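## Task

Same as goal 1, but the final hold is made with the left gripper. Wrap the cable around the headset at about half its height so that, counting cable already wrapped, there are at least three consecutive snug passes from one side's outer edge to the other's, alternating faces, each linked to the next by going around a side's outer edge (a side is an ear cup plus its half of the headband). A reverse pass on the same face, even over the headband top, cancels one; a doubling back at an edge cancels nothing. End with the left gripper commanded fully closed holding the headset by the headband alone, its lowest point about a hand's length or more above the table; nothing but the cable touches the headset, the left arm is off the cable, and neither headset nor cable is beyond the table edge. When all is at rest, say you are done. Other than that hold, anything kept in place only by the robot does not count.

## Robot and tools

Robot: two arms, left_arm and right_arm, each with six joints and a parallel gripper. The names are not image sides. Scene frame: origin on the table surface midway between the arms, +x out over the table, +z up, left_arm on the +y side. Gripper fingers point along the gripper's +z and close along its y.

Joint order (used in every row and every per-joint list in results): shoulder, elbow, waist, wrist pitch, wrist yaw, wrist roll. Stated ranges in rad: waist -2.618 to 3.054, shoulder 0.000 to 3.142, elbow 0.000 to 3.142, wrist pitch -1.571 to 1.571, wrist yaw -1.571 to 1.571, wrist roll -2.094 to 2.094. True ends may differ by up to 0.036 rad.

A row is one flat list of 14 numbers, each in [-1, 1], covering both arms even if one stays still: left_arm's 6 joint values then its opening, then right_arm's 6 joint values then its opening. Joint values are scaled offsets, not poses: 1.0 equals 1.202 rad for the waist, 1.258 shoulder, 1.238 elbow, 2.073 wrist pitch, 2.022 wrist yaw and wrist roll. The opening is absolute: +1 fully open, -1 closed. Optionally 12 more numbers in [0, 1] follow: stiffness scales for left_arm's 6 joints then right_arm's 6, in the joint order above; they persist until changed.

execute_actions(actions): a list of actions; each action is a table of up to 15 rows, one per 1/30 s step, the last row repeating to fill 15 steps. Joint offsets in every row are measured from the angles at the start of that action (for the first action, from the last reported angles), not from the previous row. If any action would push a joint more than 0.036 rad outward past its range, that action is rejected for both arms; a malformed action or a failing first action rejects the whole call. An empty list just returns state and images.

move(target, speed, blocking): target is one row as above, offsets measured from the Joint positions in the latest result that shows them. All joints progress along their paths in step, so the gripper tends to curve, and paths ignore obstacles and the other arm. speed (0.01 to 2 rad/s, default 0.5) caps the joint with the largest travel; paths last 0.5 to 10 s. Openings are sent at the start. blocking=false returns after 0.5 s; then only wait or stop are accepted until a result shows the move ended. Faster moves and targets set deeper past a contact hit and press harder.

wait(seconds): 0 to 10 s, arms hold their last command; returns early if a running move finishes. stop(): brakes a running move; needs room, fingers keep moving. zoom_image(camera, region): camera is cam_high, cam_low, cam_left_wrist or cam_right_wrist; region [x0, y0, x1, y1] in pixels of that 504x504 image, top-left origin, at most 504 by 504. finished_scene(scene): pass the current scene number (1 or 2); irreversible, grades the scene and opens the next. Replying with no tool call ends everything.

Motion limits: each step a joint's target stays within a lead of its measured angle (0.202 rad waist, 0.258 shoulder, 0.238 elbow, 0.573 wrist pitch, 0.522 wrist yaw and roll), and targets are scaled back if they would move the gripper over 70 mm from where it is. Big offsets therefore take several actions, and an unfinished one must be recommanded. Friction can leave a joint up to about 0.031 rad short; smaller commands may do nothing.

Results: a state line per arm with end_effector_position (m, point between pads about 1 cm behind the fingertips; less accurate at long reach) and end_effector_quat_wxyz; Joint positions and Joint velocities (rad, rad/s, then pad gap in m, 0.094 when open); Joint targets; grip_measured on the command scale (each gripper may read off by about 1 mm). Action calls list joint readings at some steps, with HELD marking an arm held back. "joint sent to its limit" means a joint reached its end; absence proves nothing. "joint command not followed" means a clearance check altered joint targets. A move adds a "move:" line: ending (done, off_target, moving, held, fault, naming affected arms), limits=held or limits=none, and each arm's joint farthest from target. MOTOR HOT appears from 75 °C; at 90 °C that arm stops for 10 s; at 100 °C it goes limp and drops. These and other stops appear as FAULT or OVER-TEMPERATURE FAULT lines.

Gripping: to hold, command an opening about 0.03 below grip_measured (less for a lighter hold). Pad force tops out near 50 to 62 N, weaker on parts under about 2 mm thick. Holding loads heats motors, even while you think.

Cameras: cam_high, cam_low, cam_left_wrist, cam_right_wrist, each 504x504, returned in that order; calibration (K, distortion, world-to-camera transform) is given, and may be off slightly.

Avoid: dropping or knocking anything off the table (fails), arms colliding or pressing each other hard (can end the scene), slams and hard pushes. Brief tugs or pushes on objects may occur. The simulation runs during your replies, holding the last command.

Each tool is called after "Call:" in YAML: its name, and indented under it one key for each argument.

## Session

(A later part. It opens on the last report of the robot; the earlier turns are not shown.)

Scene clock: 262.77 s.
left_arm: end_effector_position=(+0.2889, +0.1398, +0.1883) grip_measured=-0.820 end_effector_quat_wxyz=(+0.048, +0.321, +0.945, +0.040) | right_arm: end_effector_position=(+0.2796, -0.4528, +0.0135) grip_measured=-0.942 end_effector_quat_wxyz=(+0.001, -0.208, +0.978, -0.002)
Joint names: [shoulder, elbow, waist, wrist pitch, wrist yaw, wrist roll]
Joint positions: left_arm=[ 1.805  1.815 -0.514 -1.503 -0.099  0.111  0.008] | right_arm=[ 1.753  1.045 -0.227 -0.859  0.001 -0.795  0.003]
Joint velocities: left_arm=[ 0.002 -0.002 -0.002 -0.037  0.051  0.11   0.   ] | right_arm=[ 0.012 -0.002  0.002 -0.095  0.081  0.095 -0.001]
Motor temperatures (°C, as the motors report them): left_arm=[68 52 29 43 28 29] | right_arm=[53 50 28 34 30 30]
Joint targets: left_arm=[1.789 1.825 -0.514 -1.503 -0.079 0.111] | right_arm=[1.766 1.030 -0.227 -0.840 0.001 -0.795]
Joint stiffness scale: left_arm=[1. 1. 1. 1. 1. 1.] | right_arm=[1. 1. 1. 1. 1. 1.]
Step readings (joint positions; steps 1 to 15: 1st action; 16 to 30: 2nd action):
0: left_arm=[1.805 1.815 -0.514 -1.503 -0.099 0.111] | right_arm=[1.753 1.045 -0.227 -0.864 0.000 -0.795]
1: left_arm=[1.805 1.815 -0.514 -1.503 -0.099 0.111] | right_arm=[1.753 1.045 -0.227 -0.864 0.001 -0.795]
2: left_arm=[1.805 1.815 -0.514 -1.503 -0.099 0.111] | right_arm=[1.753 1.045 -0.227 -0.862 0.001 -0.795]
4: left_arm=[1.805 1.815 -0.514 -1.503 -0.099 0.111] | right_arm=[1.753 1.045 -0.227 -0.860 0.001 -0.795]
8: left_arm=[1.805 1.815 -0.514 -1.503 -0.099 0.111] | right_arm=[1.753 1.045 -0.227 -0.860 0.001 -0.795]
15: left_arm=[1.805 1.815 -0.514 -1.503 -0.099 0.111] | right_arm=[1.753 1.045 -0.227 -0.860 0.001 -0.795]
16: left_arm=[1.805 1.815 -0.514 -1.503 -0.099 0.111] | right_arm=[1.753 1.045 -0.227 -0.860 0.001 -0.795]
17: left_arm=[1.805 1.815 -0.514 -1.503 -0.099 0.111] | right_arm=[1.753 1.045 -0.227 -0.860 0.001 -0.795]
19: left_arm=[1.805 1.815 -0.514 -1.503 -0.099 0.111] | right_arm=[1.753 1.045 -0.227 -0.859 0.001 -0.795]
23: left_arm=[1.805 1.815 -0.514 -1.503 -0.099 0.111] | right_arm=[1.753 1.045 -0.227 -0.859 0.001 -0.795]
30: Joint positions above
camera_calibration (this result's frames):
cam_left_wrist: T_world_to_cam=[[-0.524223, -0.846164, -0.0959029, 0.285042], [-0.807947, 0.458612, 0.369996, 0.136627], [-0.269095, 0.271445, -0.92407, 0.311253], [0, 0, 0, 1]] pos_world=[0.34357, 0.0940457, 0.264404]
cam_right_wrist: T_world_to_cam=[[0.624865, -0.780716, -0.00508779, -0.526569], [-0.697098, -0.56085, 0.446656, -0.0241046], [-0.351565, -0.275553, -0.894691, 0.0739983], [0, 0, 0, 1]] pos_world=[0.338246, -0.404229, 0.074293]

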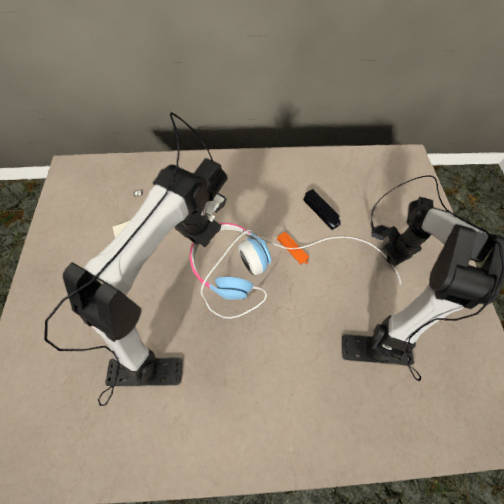

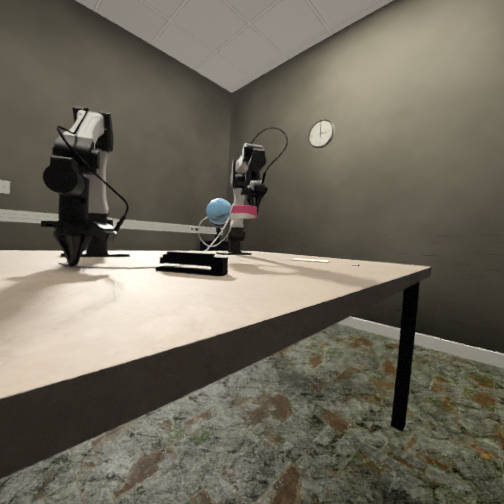

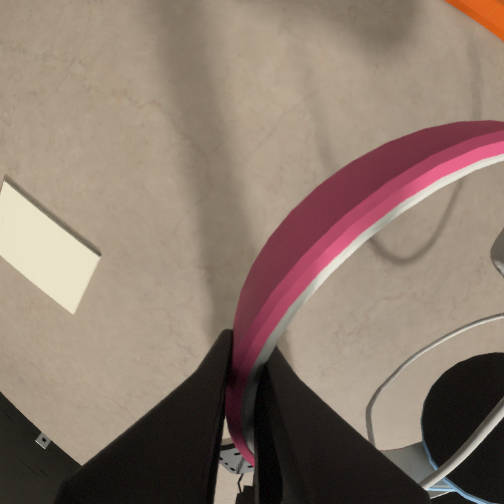

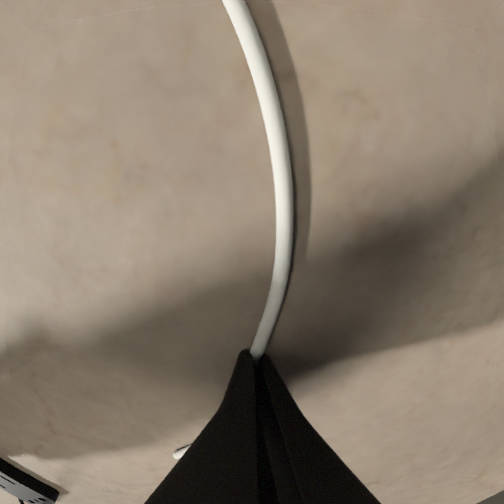

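Call:
move:
  target: [-0.013,0.008,0,-0.038,0.01,-0.999,-1, -0.016,0.118,0.8985,-0.074,0,0.127,-0.972]
  speed: 0.6

Call:
zoom_image:
  camera: "cam_high"
  region: [170, 150, 350, 320]

Call:
zoom_image:
  camera: "cam_low"
  region: [150, 160, 310, 280]

Scene clock: 386.97 s.
left_arm: end_effector_position=(+0.2716, +0.1458, +0.1872) grip_measured=-0.821 end_effector_quat_wxyz=(+0.037, -0.625, +0.779, +0.011) | right_arm: end_effector_position=(+0.2398, -0.1493, +0.0431) grip_measured=-0.948 end_effector_quat_wxyz=(-0.002, -0.582, +0.813, -0.001)
Joint names: [shoulder, elbow, waist, wrist pitch, wrist yaw, wrist roll]
Joint positions: left_arm=[ 1.805  1.815 -0.514 -1.576 -0.076 -1.9    0.008] | right_arm=[ 1.753  1.173  0.846 -0.996  0.002 -0.544  0.002]
Joint velocities: left_arm=[-0.017  0.002 -0.002  0.022  0.037 -0.037 -0.001] | right_arm=[0.002 0.007 0.017 0.007 0.022 0.022 0.001]
Motor temperatures (°C, as the motors report them): left_arm=[68 55 29 40 28 29] | right_arm=[51 48 28 32 30 30]
Joint targets: left_arm=[1.789 1.825 -0.514 -1.577 -0.079 -1.909] | right_arm=[1.733 1.191 0.853 -1.012 0.001 -0.539]
Joint stiffness scale: left_arm=[1. 1. 1. 1. 1. 1.] | right_arm=[1. 1. 1. 1. 1. 1.]
joint sent to its limit (left arm) — the command would take the wrist pitch past its lower limit, so that joint was sent only as far as its limit.
move: done; limits=none; left_arm: farthest joint: the shoulder, 0.017 radians from its target (0.017 radians at the start); right_arm: farthest joint: the shoulder, 0.020 radians from its target (0.020 radians at the start)
camera_calibration (this result's frames):
cam_left_wrist: T_world_to_cam=[[0.991591, -0.123336, 0.0391907, -0.261405], [-0.128955, -0.916234, 0.379322, 0.134551], [-0.0108761, -0.381186, -0.924434, 0.329049], [0, 0, 0, 1]] pos_world=[0.280136, 0.216469, 0.263391]
cam_right_wrist: T_world_to_cam=[[0.997209, -0.0737253, -0.0117825, -0.248036], [-0.0604723, -0.890133, 0.45167, -0.0969519], [-0.0437875, -0.449697, -0.892107, 0.0701981], [0, 0, 0, 1]] pos_world=[0.244555, -0.0730188, 0.103492]

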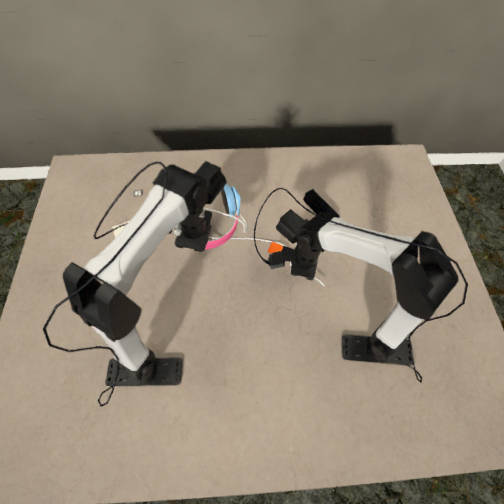

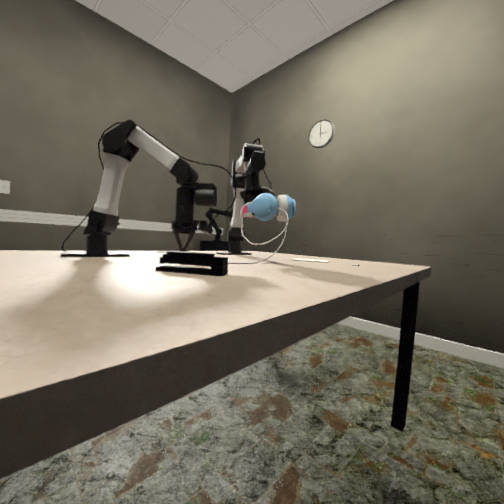

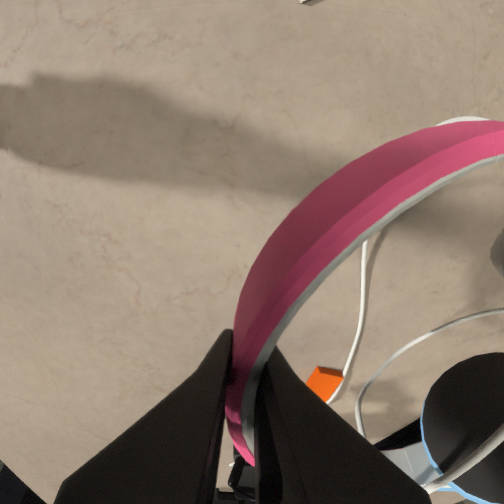

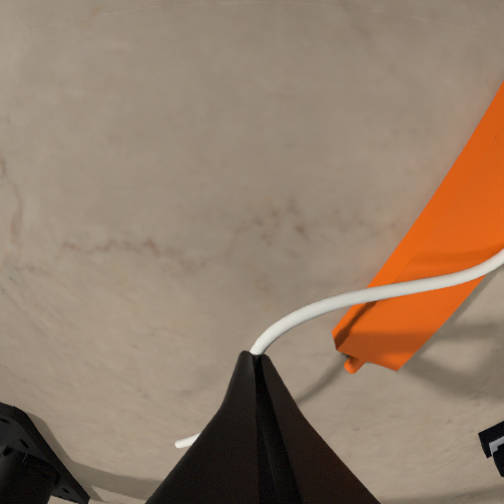

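Region (170, 150, 350, 320) of cam_high's 504x504 image, scaled by 2.800, with more detail than that image has.

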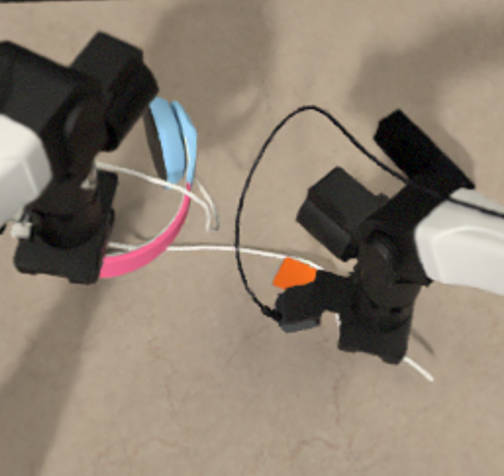

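Region (150, 160, 310, 280) of cam_low's 504x504 image, scaled by 3.150, with more detail than that image has; it fills the top 378 rows of this view, and the rest is white.

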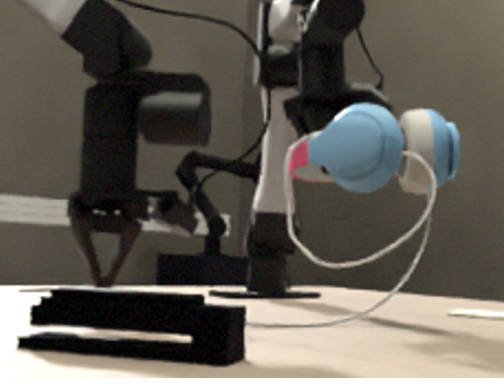

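Call:
move:
  target: [-0.013,0.008,0,0,0,-0.091,-1, -0.257,0.011,0.107,-0.151,0,0,-0.972]
  speed: 0.3

Call:
zoom_image:
  camera: "cam_high"
  region: [170, 150, 350, 320]

Call:
zoom_image:
  camera: "cam_low"
  region: [150, 160, 310, 280]

Scene clock: 413.43 s.
left_arm: end_effector_position=(+0.2709, +0.1447, +0.1871) grip_measured=-0.821 end_effector_quat_wxyz=(-0.034, +0.691, -0.722, -0.007) | right_arm: end_effector_position=(+0.1714, -0.1695, +0.1225) grip_measured=-0.948 end_effector_quat_wxyz=(-0.006, +0.629, -0.778, -0.000)
Joint names: [shoulder, elbow, waist, wrist pitch, wrist yaw, wrist roll]
Joint positions: left_arm=[ 1.805  1.815 -0.514 -1.576 -0.069 -2.075  0.008] | right_arm=[ 1.44   1.173  0.964 -1.292  0.002 -0.544  0.002]
Joint velocities: left_arm=[ 0.002 -0.012  0.007 -0.007 -0.022  0.037  0.001] | right_arm=[-0.022  0.007 -0.032 -0.066 -0.066 -0.022  0.   ]
Motor temperatures (°C, as the motors report them): left_arm=[68 55 29 39 28 29] | right_arm=[55 50 28 31 30 30]
Joint targets: left_arm=[1.789 1.825 -0.514 -1.576 -0.076 -2.084] | right_arm=[1.430 1.187 0.974 -1.308 0.002 -0.544]
Joint stiffness scale: left_arm=[1. 1. 1. 1. 1. 1.] | right_arm=[1. 1. 1. 1. 1. 1.]
move: done; limits=none; left_arm: farthest joint: the shoulder, 0.017 radians from its target (0.017 radians at the start); right_arm: farthest joint: the wrist pitch, 0.017 radians from its target (0.313 radians at the start)
camera_calibration (this result's frames):
cam_left_wrist: T_world_to_cam=[[0.997625, 0.0509655, 0.0463447, -0.289089], [0.0288111, -0.919804, 0.391319, 0.0890588], [0.0625718, -0.389054, -0.919087, 0.308794], [0, 0, 0, 1]] pos_world=[0.266515, 0.216788, 0.262356]
cam_right_wrist: T_world_to_cam=[[0.999009, 0.0445127, 0.000257802, -0.162142], [0.0398316, -0.896506, 0.441237, -0.171936], [0.0198718, -0.440789, -0.897391, 0.120214], [0, 0, 0, 1]] pos_world=[0.166441, -0.093935, 0.183785]

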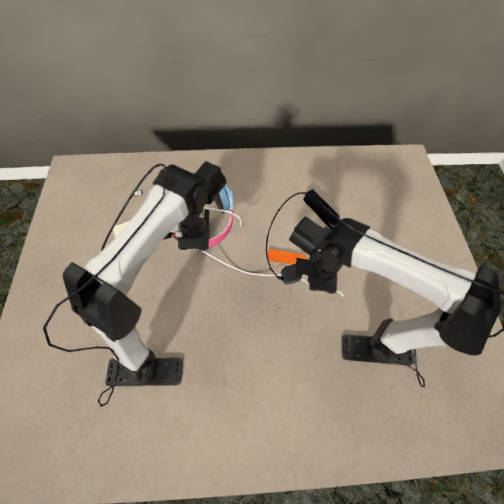

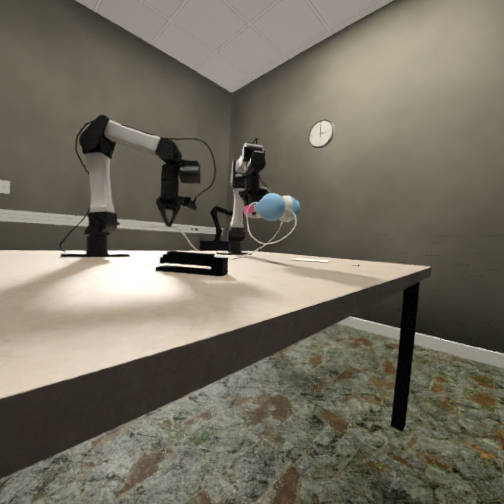

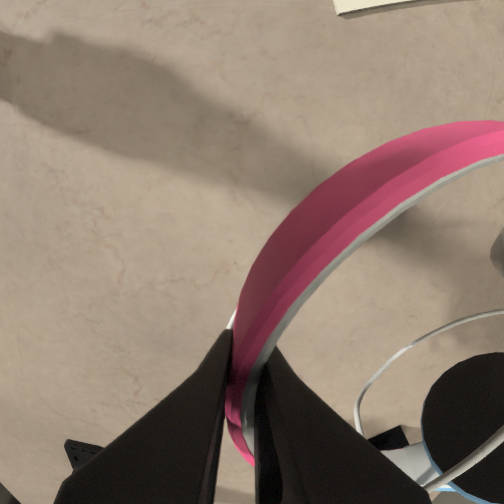

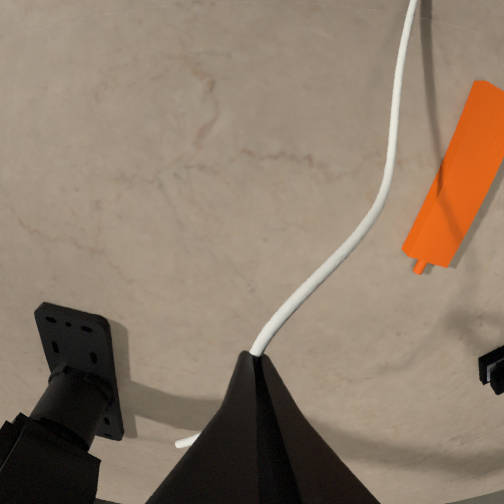

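Region (170, 150, 350, 320) of cam_high's 504x504 image, scaled by 2.800, with more detail than that image has.

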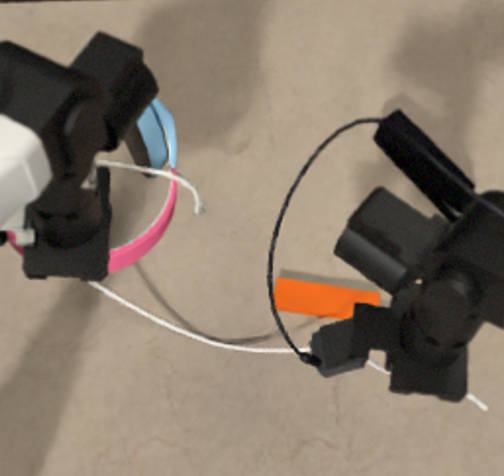

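Region (150, 160, 310, 280) of cam_low's 504x504 image, scaled by 3.150, with more detail than that image has; it fills the top 378 rows of this view, and the rest is white.

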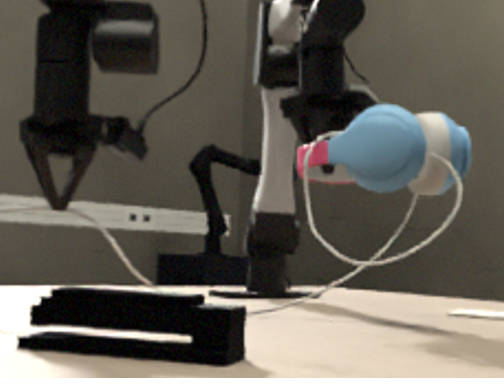

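Call:
move:
  target: [-0.013,0.008,0,0,0,0,-1, 0.137,0.372,0.103,0.237,0,-0.511,-0.972]
  speed: 0.5

Call:
zoom_image:
  camera: "cam_high"
  region: [160, 140, 340, 310]

Call:
zoom_image:
  camera: "cam_low"
  region: [170, 120, 330, 280]

Scene clock: 481.67 s.
left_arm: end_effector_position=(+0.2704, +0.1438, +0.1870) grip_measured=-0.821 end_effector_quat_wxyz=(-0.031, +0.691, -0.722, -0.006) | right_arm: end_effector_position=(+0.2707, +0.0090, +0.2656) grip_measured=-0.948 end_effector_quat_wxyz=(-0.356, +0.880, -0.292, +0.119)
Joint names: [shoulder, elbow, waist, wrist pitch, wrist yaw, wrist roll]
Joint positions: left_arm=[ 1.805  1.815 -0.514 -1.576 -0.063 -2.075  0.008] | right_arm=[ 1.596  1.616  1.078 -0.821  0.002 -1.573  0.002]
Joint velocities: left_arm=[ 0.002  0.002 -0.017  0.051 -0.037  0.066  0.   ] | right_arm=[-0.002 -0.007 -0.017 -0.022 -0.007 -0.037  0.   ]
Motor temperatures (°C, as the motors report them): left_arm=[68 55 29 38 28 29] | right_arm=[49 53 28 31 30 30]
Joint targets: left_arm=[1.789 1.825 -0.514 -1.576 -0.069 -2.074] | right_arm=[1.613 1.633 1.088 -0.800 0.002 -1.578]
Joint stiffness scale: left_arm=[1. 1. 1. 1. 1. 1.] | right_arm=[1. 1. 1. 1. 1. 1.]
move: done; limits=none; left_arm: farthest joint: the shoulder, 0.017 radians from its target (0.017 radians at the start); right_arm: farthest joint: the wrist pitch, 0.020 radians from its target (0.492 radians at the start)
camera_calibration (this result's frames):
cam_left_wrist: T_world_to_cam=[[0.997756, 0.0515655, 0.04271, -0.287902], [0.0304584, -0.917608, 0.396318, 0.0865346], [0.0596274, -0.394128, -0.917119, 0.30955], [0, 0, 0, 1]] pos_world=[0.266162, 0.216253, 0.261896]
cam_right_wrist: T_world_to_cam=[[0.215756, 0.714292, 0.66576, -0.240062], [0.603987, -0.63336, 0.483792, -0.245345], [0.767234, 0.29773, -0.568074, 0.0288556], [0, 0, 0, 1]] pos_world=[0.177841, 0.00749144, 0.294912]

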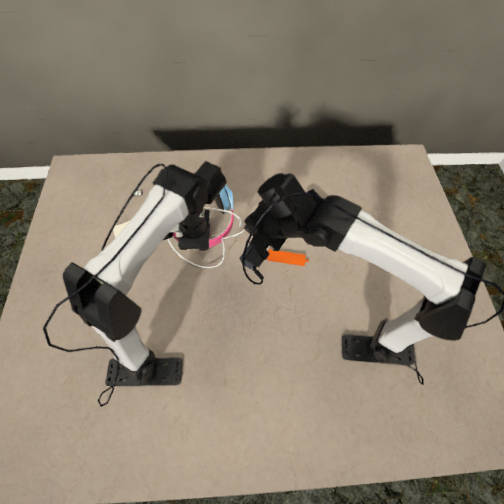

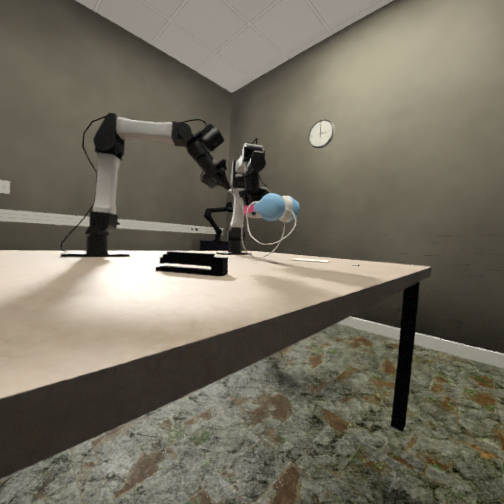

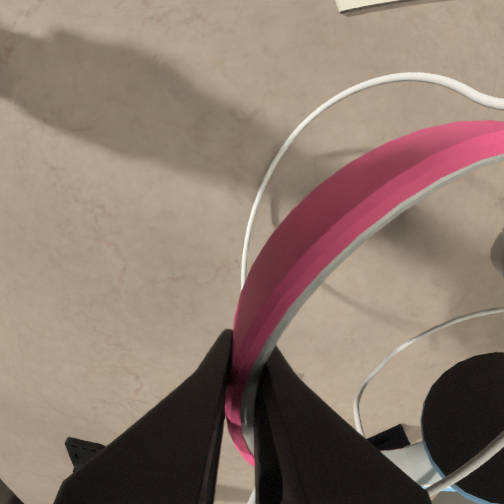

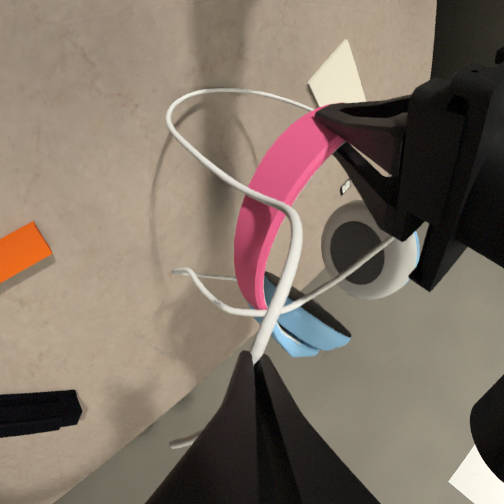

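Region (160, 140, 340, 310) of cam_high's 504x504 image, scaled by 2.800, with more detail than that image has.

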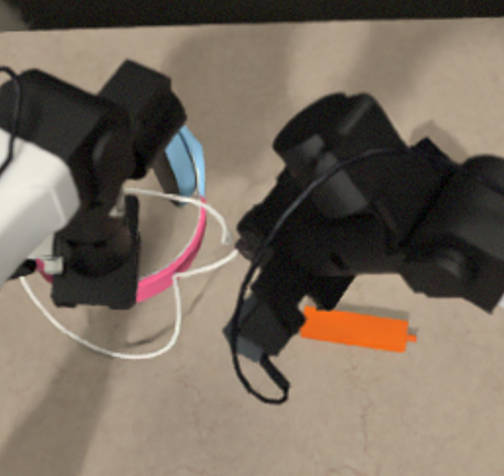

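Region (170, 120, 330, 280) of cam_low's 504x504 image, scaled by 3.150, with more detail than that image has.

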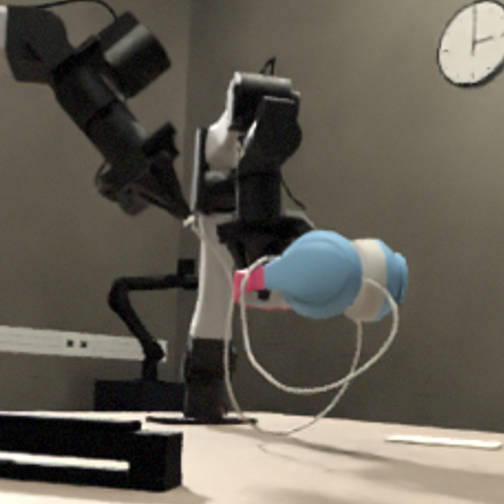

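Call:
move:
  target: [-0.013,0.008,0,0,-0.003,0.178,-1, -0.12,-0.124,-0.0586,0,0,0,-0.972]
  speed: 0.3

Call:
zoom_image:
  camera: "cam_high"
  region: [160, 140, 340, 310]

Scene clock: 509.27 s.
left_arm: end_effector_position=(+0.2700, +0.1432, +0.1870) grip_measured=-0.821 end_effector_quat_wxyz=(+0.028, -0.553, +0.832, +0.011) | right_arm: end_effector_position=(+0.2685, -0.0349, +0.2644) grip_measured=-0.948 end_effector_quat_wxyz=(-0.352, +0.871, -0.318, +0.130)
Joint names: [shoulder, elbow, waist, wrist pitch, wrist yaw, wrist roll]
Joint positions: left_arm=[ 1.805  1.815 -0.514 -1.576 -0.059 -1.721  0.008] | right_arm=[ 1.461  1.481  1.018 -0.821  0.002 -1.573  0.002]
Joint velocities: left_arm=[-0.002 -0.022  0.002 -0.022 -0.11   0.022  0.001] | right_arm=[-0.007  0.002 -0.012  0.081  0.007  0.007  0.001]
Motor temperatures (°C, as the motors report them): left_arm=[68 55 29 37 28 29] | right_arm=[50 55 28 36 30 30]
Joint targets: left_arm=[1.789 1.825 -0.514 -1.576 -0.069 -1.715] | right_arm=[1.446 1.463 1.008 -0.821 0.002 -1.573]
Joint stiffness scale: left_arm=[1. 1. 1. 1. 1. 1.] | right_arm=[1. 1. 1. 1. 1. 1.]
move: done; limits=none; left_arm: farthest joint: the shoulder, 0.017 radians from its target (0.017 radians at the start); right_arm: farthest joint: the elbow, 0.018 radians from its target (0.154 radians at the start)
camera_calibration (this result's frames):
cam_left_wrist: T_world_to_cam=[[0.954629, -0.29696, 0.0223282, -0.222161], [-0.281771, -0.876442, 0.390455, 0.165554], [-0.09638, -0.379031, -0.920351, 0.34988], [0, 0, 0, 1]] pos_world=[0.292451, 0.21174, 0.262331]
cam_right_wrist: T_world_to_cam=[[0.257736, 0.699795, 0.666227, -0.219366], [0.564586, -0.668636, 0.48391, -0.261863], [0.784101, 0.251422, -0.567426, 0.0366352], [0, 0, 0, 1]] pos_world=[0.175657, -0.0307909, 0.293654]

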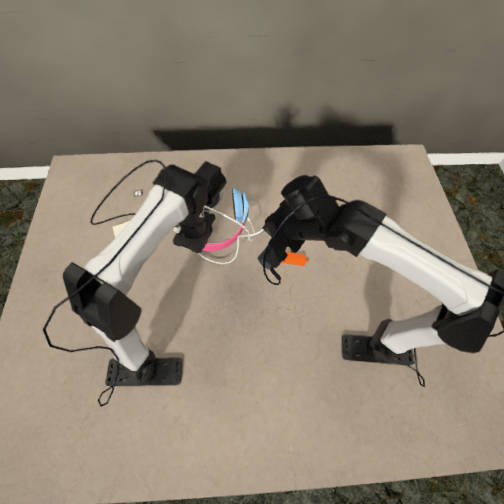

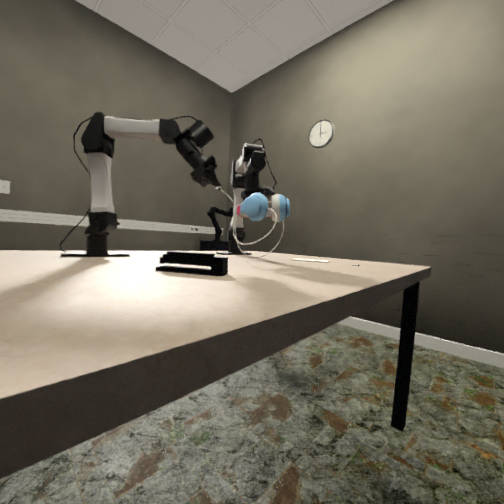

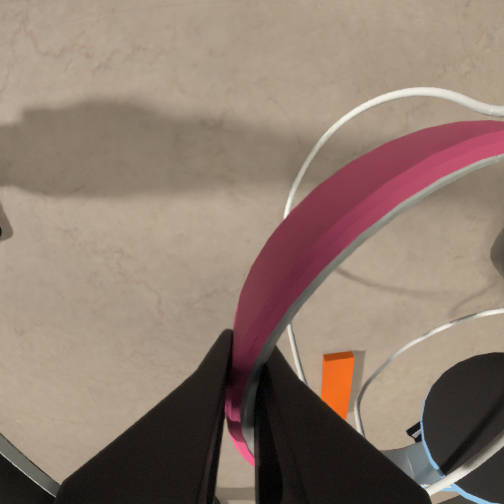

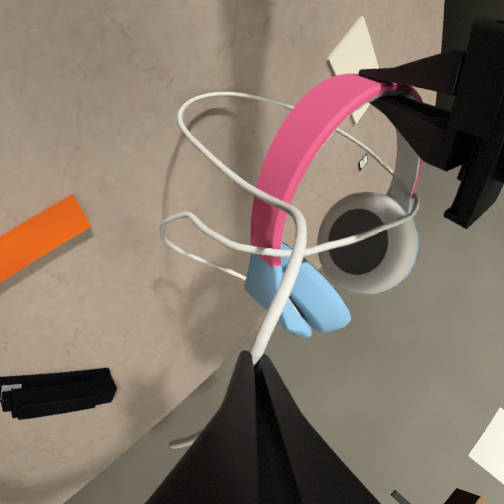

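Region (160, 140, 340, 310) of cam_high's 504x504 image, scaled by 2.800, with more detail than that image has.

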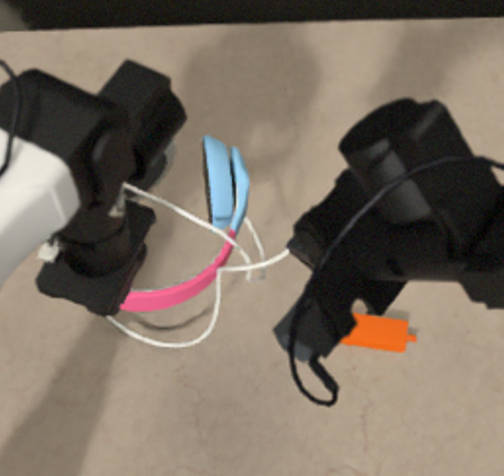

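Call:
move:
  target: [-0.013,0.008,0,0,-0.005,0.152,-1, -0.057,-0.051,-0.036,0,0,0,-0.972]
  speed: 0.25

Call:
zoom_image:
  camera: "cam_high"
  region: [180, 160, 320, 290]

Scene clock: 539.97 s.
left_arm: end_effector_position=(+0.2703, +0.1437, +0.1870) grip_measured=-0.821 end_effector_quat_wxyz=(+0.027, -0.422, +0.906, +0.015) | right_arm: end_effector_position=(+0.2694, -0.0535, +0.2669) grip_measured=-0.948 end_effector_quat_wxyz=(-0.355, +0.863, -0.331, +0.138)
Joint names: [shoulder, elbow, waist, wrist pitch, wrist yaw, wrist roll]
Joint positions: left_arm=[ 1.805  1.815 -0.514 -1.576 -0.062 -1.42   0.008] | right_arm=[ 1.405  1.436  0.985 -0.821  0.002 -1.573  0.002]
Joint velocities: left_arm=[-0.002  0.007 -0.012 -0.007 -0.007  0.051 -0.   ] | right_arm=[-0.017 -0.002  0.012 -0.051  0.051 -0.066 -0.   ]
Motor temperatures (°C, as the motors report them): left_arm=[68 55 29 36 28 29] | right_arm=[51 52 28 38 30 30]
Joint targets: left_arm=[1.789 1.825 -0.514 -1.576 -0.069 -1.414] | right_arm=[1.389 1.418 0.975 -0.821 0.002 -1.573]
Joint stiffness scale: left_arm=[1. 1. 1. 1. 1. 1.] | right_arm=[1. 1. 1. 1. 1. 1.]
move: done; limits=none; left_arm: farthest joint: the shoulder, 0.017 radians from its target (0.017 radians at the start); right_arm: farthest joint: the elbow, 0.018 radians from its target (0.063 radians at the start)
camera_calibration (this result's frames):
cam_left_wrist: T_world_to_cam=[[0.823925, -0.566679, 0.00473169, -0.144923], [-0.524495, -0.759375, 0.385038, 0.215809], [-0.2146, -0.319724, -0.922888, 0.374011], [0, 0, 0, 1]] pos_world=[0.312859, 0.201335, 0.262762]
cam_right_wrist: T_world_to_cam=[[0.275319, 0.68557, 0.673939, -0.215802], [0.53903, -0.690554, 0.482266, -0.269924], [0.796018, 0.230496, -0.559666, 0.0356789], [0, 0, 0, 1]] pos_world=[0.176511, -0.0466734, 0.295581]

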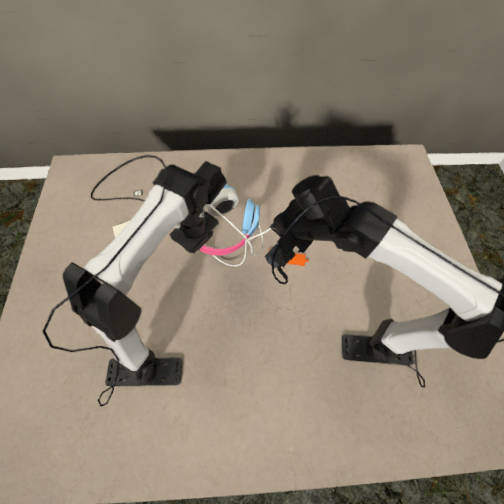

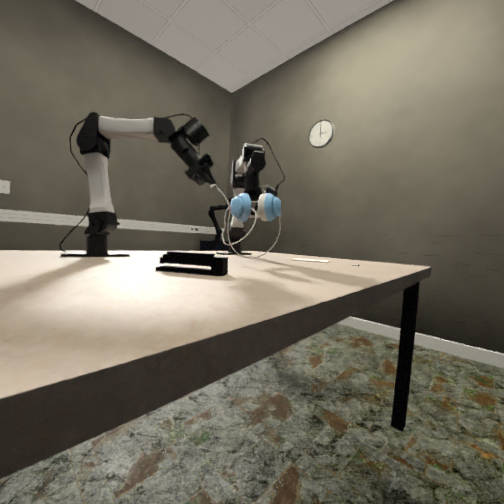

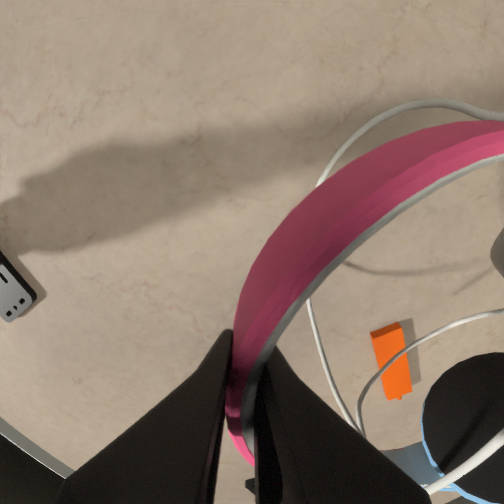

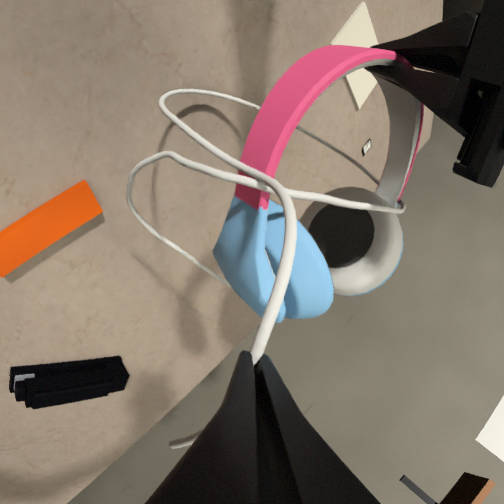

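Region (180, 160, 320, 290) of cam_high's 504x504 image, scaled by 3.600, with more detail than that image has; it fills the top 468 rows of this view, and the rest is white.

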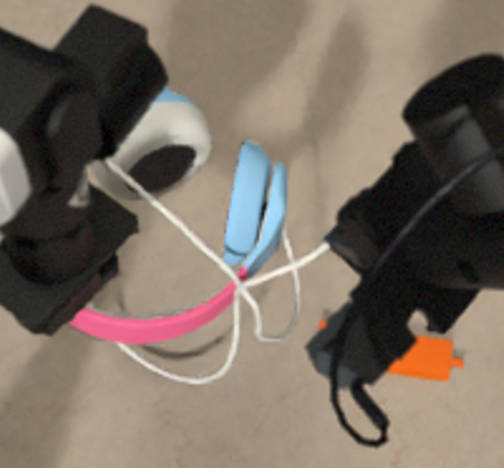

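Call:
execute_actions:
  actions: []

Scene clock: 558.80 s.
left_arm: end_effector_position=(+0.2703, +0.1437, +0.1870) grip_measured=-0.821 end_effector_quat_wxyz=(+0.027, -0.422, +0.906, +0.015) | right_arm: end_effector_position=(+0.2694, -0.0535, +0.2669) grip_measured=-0.948 end_effector_quat_wxyz=(-0.355, +0.863, -0.331, +0.138)
Joint names: [shoulder, elbow, waist, wrist pitch, wrist yaw, wrist roll]
Joint positions: left_arm=[ 1.805  1.815 -0.514 -1.576 -0.062 -1.42   0.008] | right_arm=[ 1.405  1.436  0.985 -0.821  0.002 -1.573  0.002]
Joint velocities: left_arm=[ 0.012  0.002 -0.017 -0.007 -0.037 -0.007 -0.   ] | right_arm=[-0.007 -0.012 -0.012 -0.066 -0.11  -0.007 -0.   ]
Motor temperatures (°C, as the motors report them): left_arm=[69 55 29 36 28 29] | right_arm=[51 51 28 38 30 30]
Joint targets: left_arm=[1.789 1.825 -0.514 -1.576 -0.069 -1.414] | right_arm=[1.389 1.418 0.975 -0.821 0.002 -1.573]
Joint stiffness scale: left_arm=[1. 1. 1. 1. 1. 1.] | right_arm=[1. 1. 1. 1. 1. 1.]
camera_calibration (this result's frames):
cam_left_wrist: T_world_to_cam=[[0.823709, -0.566993, 0.00470807, -0.144815], [-0.524776, -0.759181, 0.385038, 0.215857], [-0.21474, -0.31963, -0.922889, 0.374036], [0, 0, 0, 1]] pos_world=[0.312882, 0.201318, 0.262762]
cam_right_wrist: T_world_to_cam=[[0.275319, 0.68557, 0.673939, -0.215802], [0.53903, -0.690554, 0.482266, -0.269924], [0.796018, 0.230496, -0.559666, 0.0356789], [0, 0, 0, 1]] pos_world=[0.176511, -0.0466734, 0.295581]

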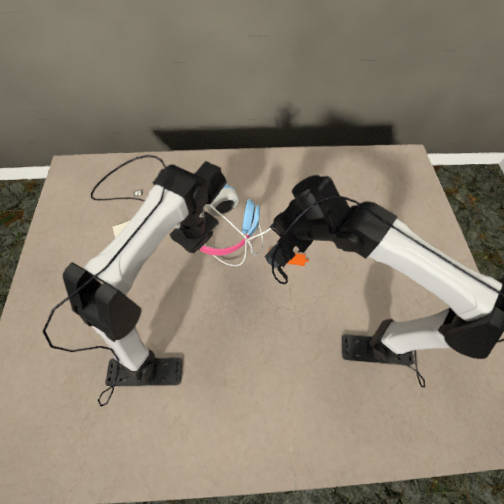

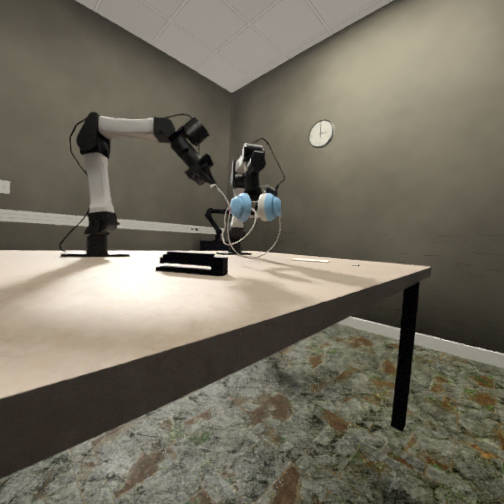

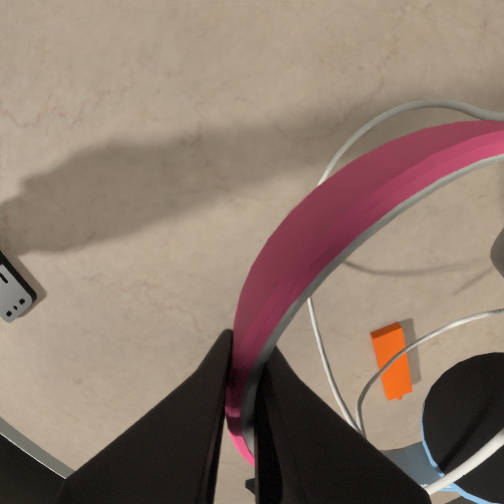

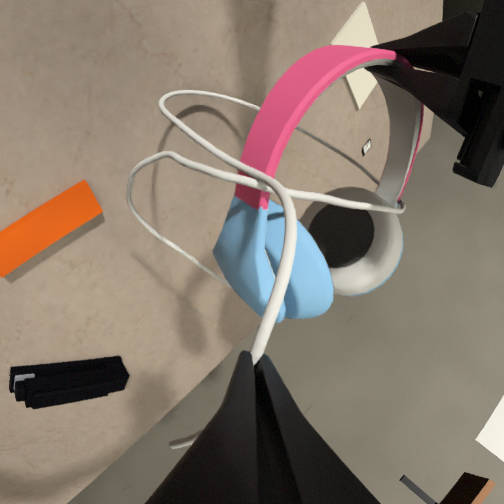

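Call:
move:
  target: [-0.013, 0.008, 0, 0, -0.004, 0.375, -1, 0.088, 0.105, 0.059, 0, 0, 0, -0.972]
  speed: 0.5

Call:
zoom_image:
  camera: "cam_high"
  region: [170, 160, 330, 320]

Scene clock: 587.50 s.
left_arm: end_effector_position=(+0.2717, +0.1461, +0.1872) grip_measured=-0.820 end_effector_quat_wxyz=(+0.024, -0.060, +0.997, +0.031) | right_arm: end_effector_position=(+0.2680, -0.0172, +0.2755) grip_measured=-0.948 end_effector_quat_wxyz=(-0.365, +0.871, -0.304, +0.129)
Joint names: [shoulder, elbow, waist, wrist pitch, wrist yaw, wrist roll]
Joint positions: left_arm=[ 1.805  1.815 -0.514 -1.576 -0.078 -0.668  0.008] | right_arm=[ 1.501  1.546  1.046 -0.821  0.002 -1.573  0.002]
Joint velocities: left_arm=[ 0.017 -0.012  0.007  0.037  0.022  0.022  0.   ] | right_arm=[ 0.002  0.007 -0.002  0.037  0.066 -0.051  0.   ]
Motor temperatures (°C, as the motors report them): left_arm=[69 55 29 36 28 29] | right_arm=[51 51 28 39 30 30]
Joint targets: left_arm=[1.789 1.825 -0.514 -1.576 -0.070 -0.661] | right_arm=[1.516 1.566 1.056 -0.821 0.002 -1.573]
Joint stiffness scale: left_arm=[1. 1. 1. 1. 1. 1.] | right_arm=[1. 1. 1. 1. 1. 1.]
move: done; limits=none; left_arm: farthest joint: the shoulder, 0.017 radians from its target (0.017 radians at the start); right_arm: farthest joint: the elbow, 0.020 radians from its target (0.130 radians at the start)
camera_calibration (this result's frames):
cam_left_wrist: T_world_to_cam=[[0.216422, -0.975041, -0.0495599, 0.0901277], [-0.894998, -0.218425, 0.388934, 0.239264], [-0.390052, -0.039818, -0.919932, 0.381516], [0, 0, 0, 1]] pos_world=[0.343446, 0.155331, 0.262377]
cam_right_wrist: T_world_to_cam=[[0.227602, 0.693919, 0.683135, -0.235713], [0.57589, -0.661631, 0.480204, -0.257004], [0.785206, 0.284115, -0.550209, 0.0344362], [0, 0, 0, 1]] pos_world=[0.174615, -0.0162597, 0.303385]

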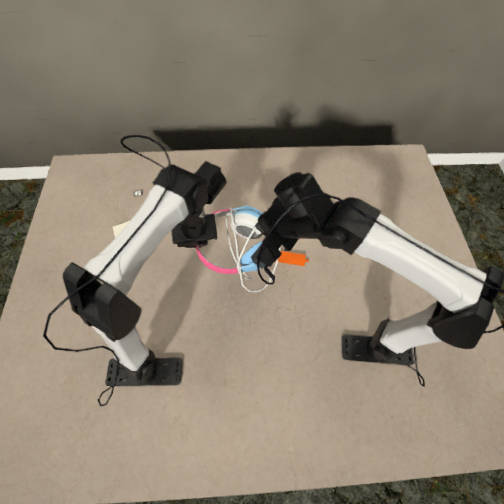

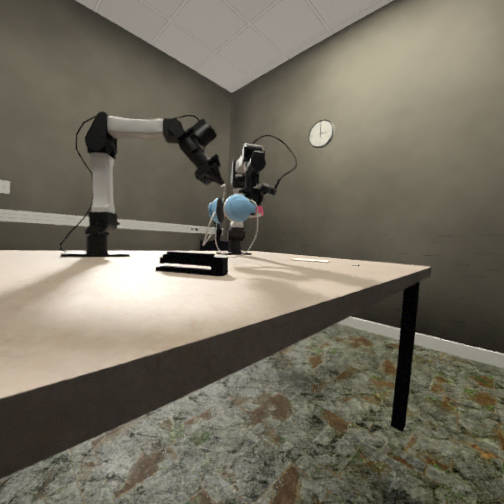

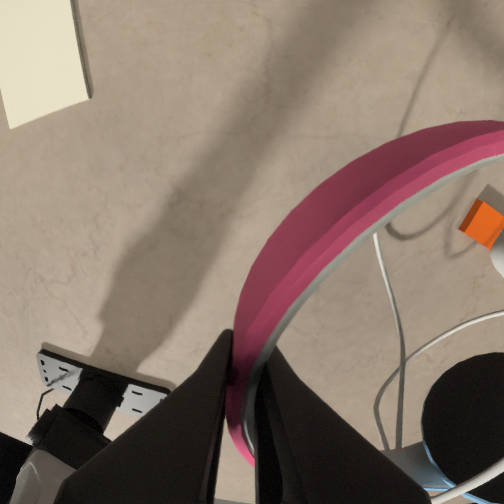

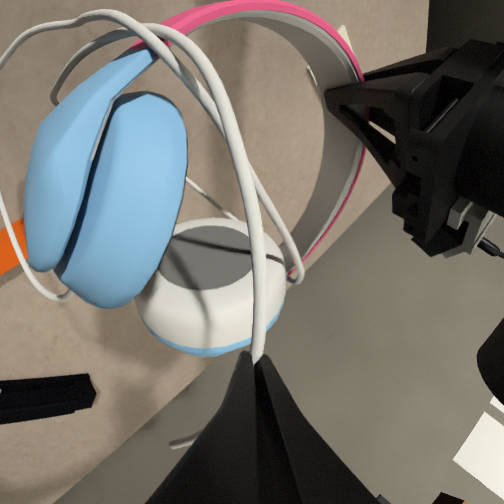

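Region (170, 160, 330, 320) of cam_high's 504x504 image, scaled by 3.150, with more detail than that image has.

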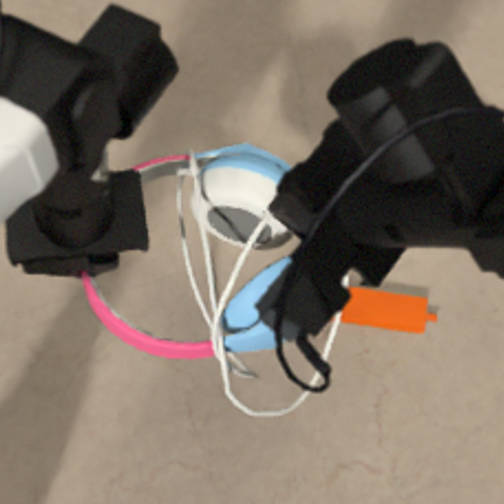

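Call:
move:
  target: [-0.013, 0.008, 0, 0, 0.0, 0.375, -1, 0.079, 0.061, 0.031, 0, 0, 0, -0.972]
  speed: 0.5

Call:
zoom_image:
  camera: "cam_high"
  region: [170, 160, 330, 320]

Call:
zoom_image:
  camera: "cam_low"
  region: [160, 120, 320, 280]

Scene clock: 605.60 s.
left_arm: end_effector_position=(+0.2730, +0.1481, +0.1874) grip_measured=-0.820 end_effector_quat_wxyz=(+0.013, +0.309, +0.950, +0.044) | right_arm: end_effector_position=(+0.2703, +0.0054, +0.2637) grip_measured=-0.948 end_effector_quat_wxyz=(-0.353, +0.880, -0.294, +0.119)
Joint names: [shoulder, elbow, waist, wrist pitch, wrist yaw, wrist roll]
Joint positions: left_arm=[ 1.805  1.815 -0.514 -1.576 -0.092  0.081  0.008] | right_arm=[ 1.587  1.602  1.074 -0.822  0.002 -1.573  0.002]
Joint velocities: left_arm=[ 0.002  0.007 -0.002  0.051 -0.007 -0.007  0.001] | right_arm=[-0.007  0.002  0.002  0.007 -0.125  0.007  0.   ]
Motor temperatures (°C, as the motors report them): left_arm=[69 56 29 36 28 29] | right_arm=[49 54 28 40 30 30]
Joint targets: left_arm=[1.789 1.825 -0.514 -1.576 -0.078 0.090] | right_arm=[1.601 1.622 1.084 -0.821 0.002 -1.573]
Joint stiffness scale: left_arm=[1. 1. 1. 1. 1. 1.] | right_arm=[1. 1. 1. 1. 1. 1.]
move: done; limits=none; left_arm: farthest joint: the shoulder, 0.017 radians from its target (0.017 radians at the start); right_arm: farthest joint: the elbow, 0.019 radians from its target (0.075 radians at the start)
camera_calibration (this result's frames):
cam_left_wrist: T_world_to_cam=[[-0.505159, -0.858547, -0.0878169, 0.278722], [-0.794914, 0.423254, 0.434705, 0.109808], [-0.336045, 0.289402, -0.896281, 0.314335], [0, 0, 0, 1]] pos_world=[0.333718, 0.101849, 0.258475]
cam_right_wrist: T_world_to_cam=[[0.220397, 0.716176, 0.662207, -0.236516], [0.602842, -0.633728, 0.484737, -0.246448], [0.766816, 0.292372, -0.571413, 0.0302274], [0, 0, 0, 1]] pos_world=[0.177518, 0.00436808, 0.293357]

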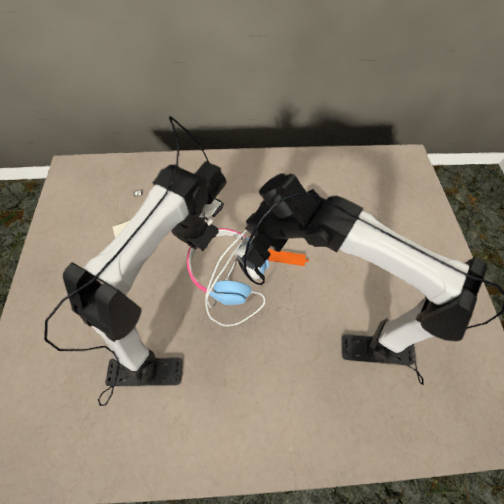

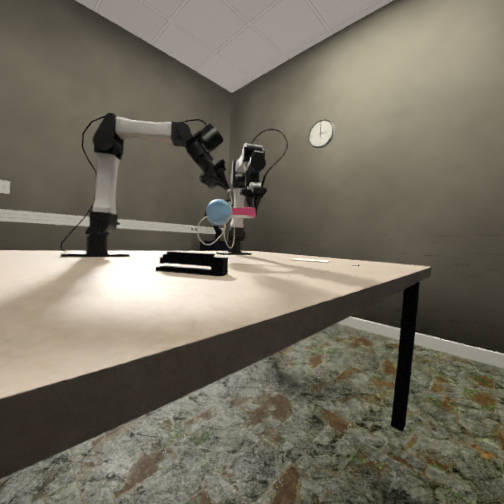

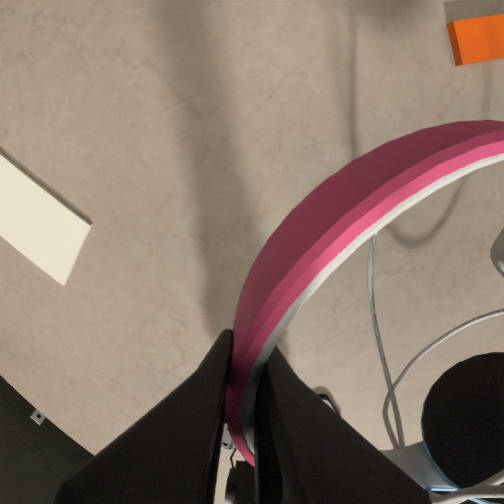

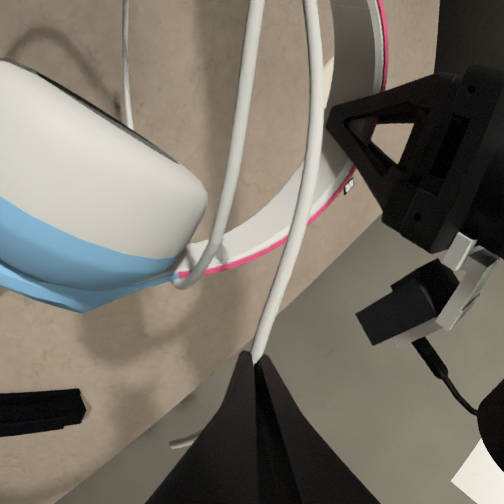

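Region (170, 160, 330, 320) of cam_high's 504x504 image, scaled by 3.150, with more detail than that image has.

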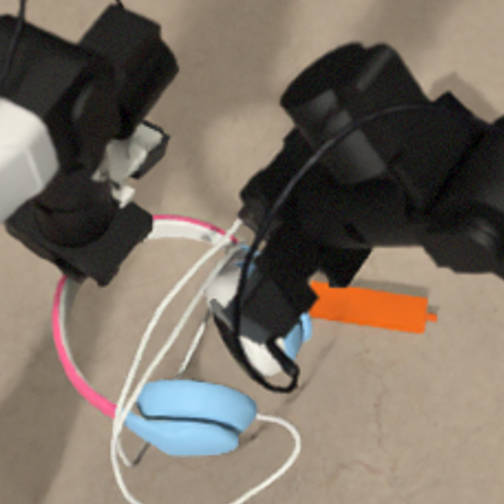

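Region (160, 120, 320, 280) of cam_low's 504x504 image, scaled by 3.150, with more detail than that image has.

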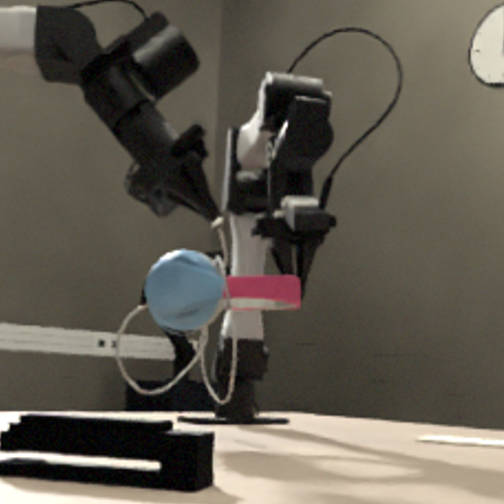

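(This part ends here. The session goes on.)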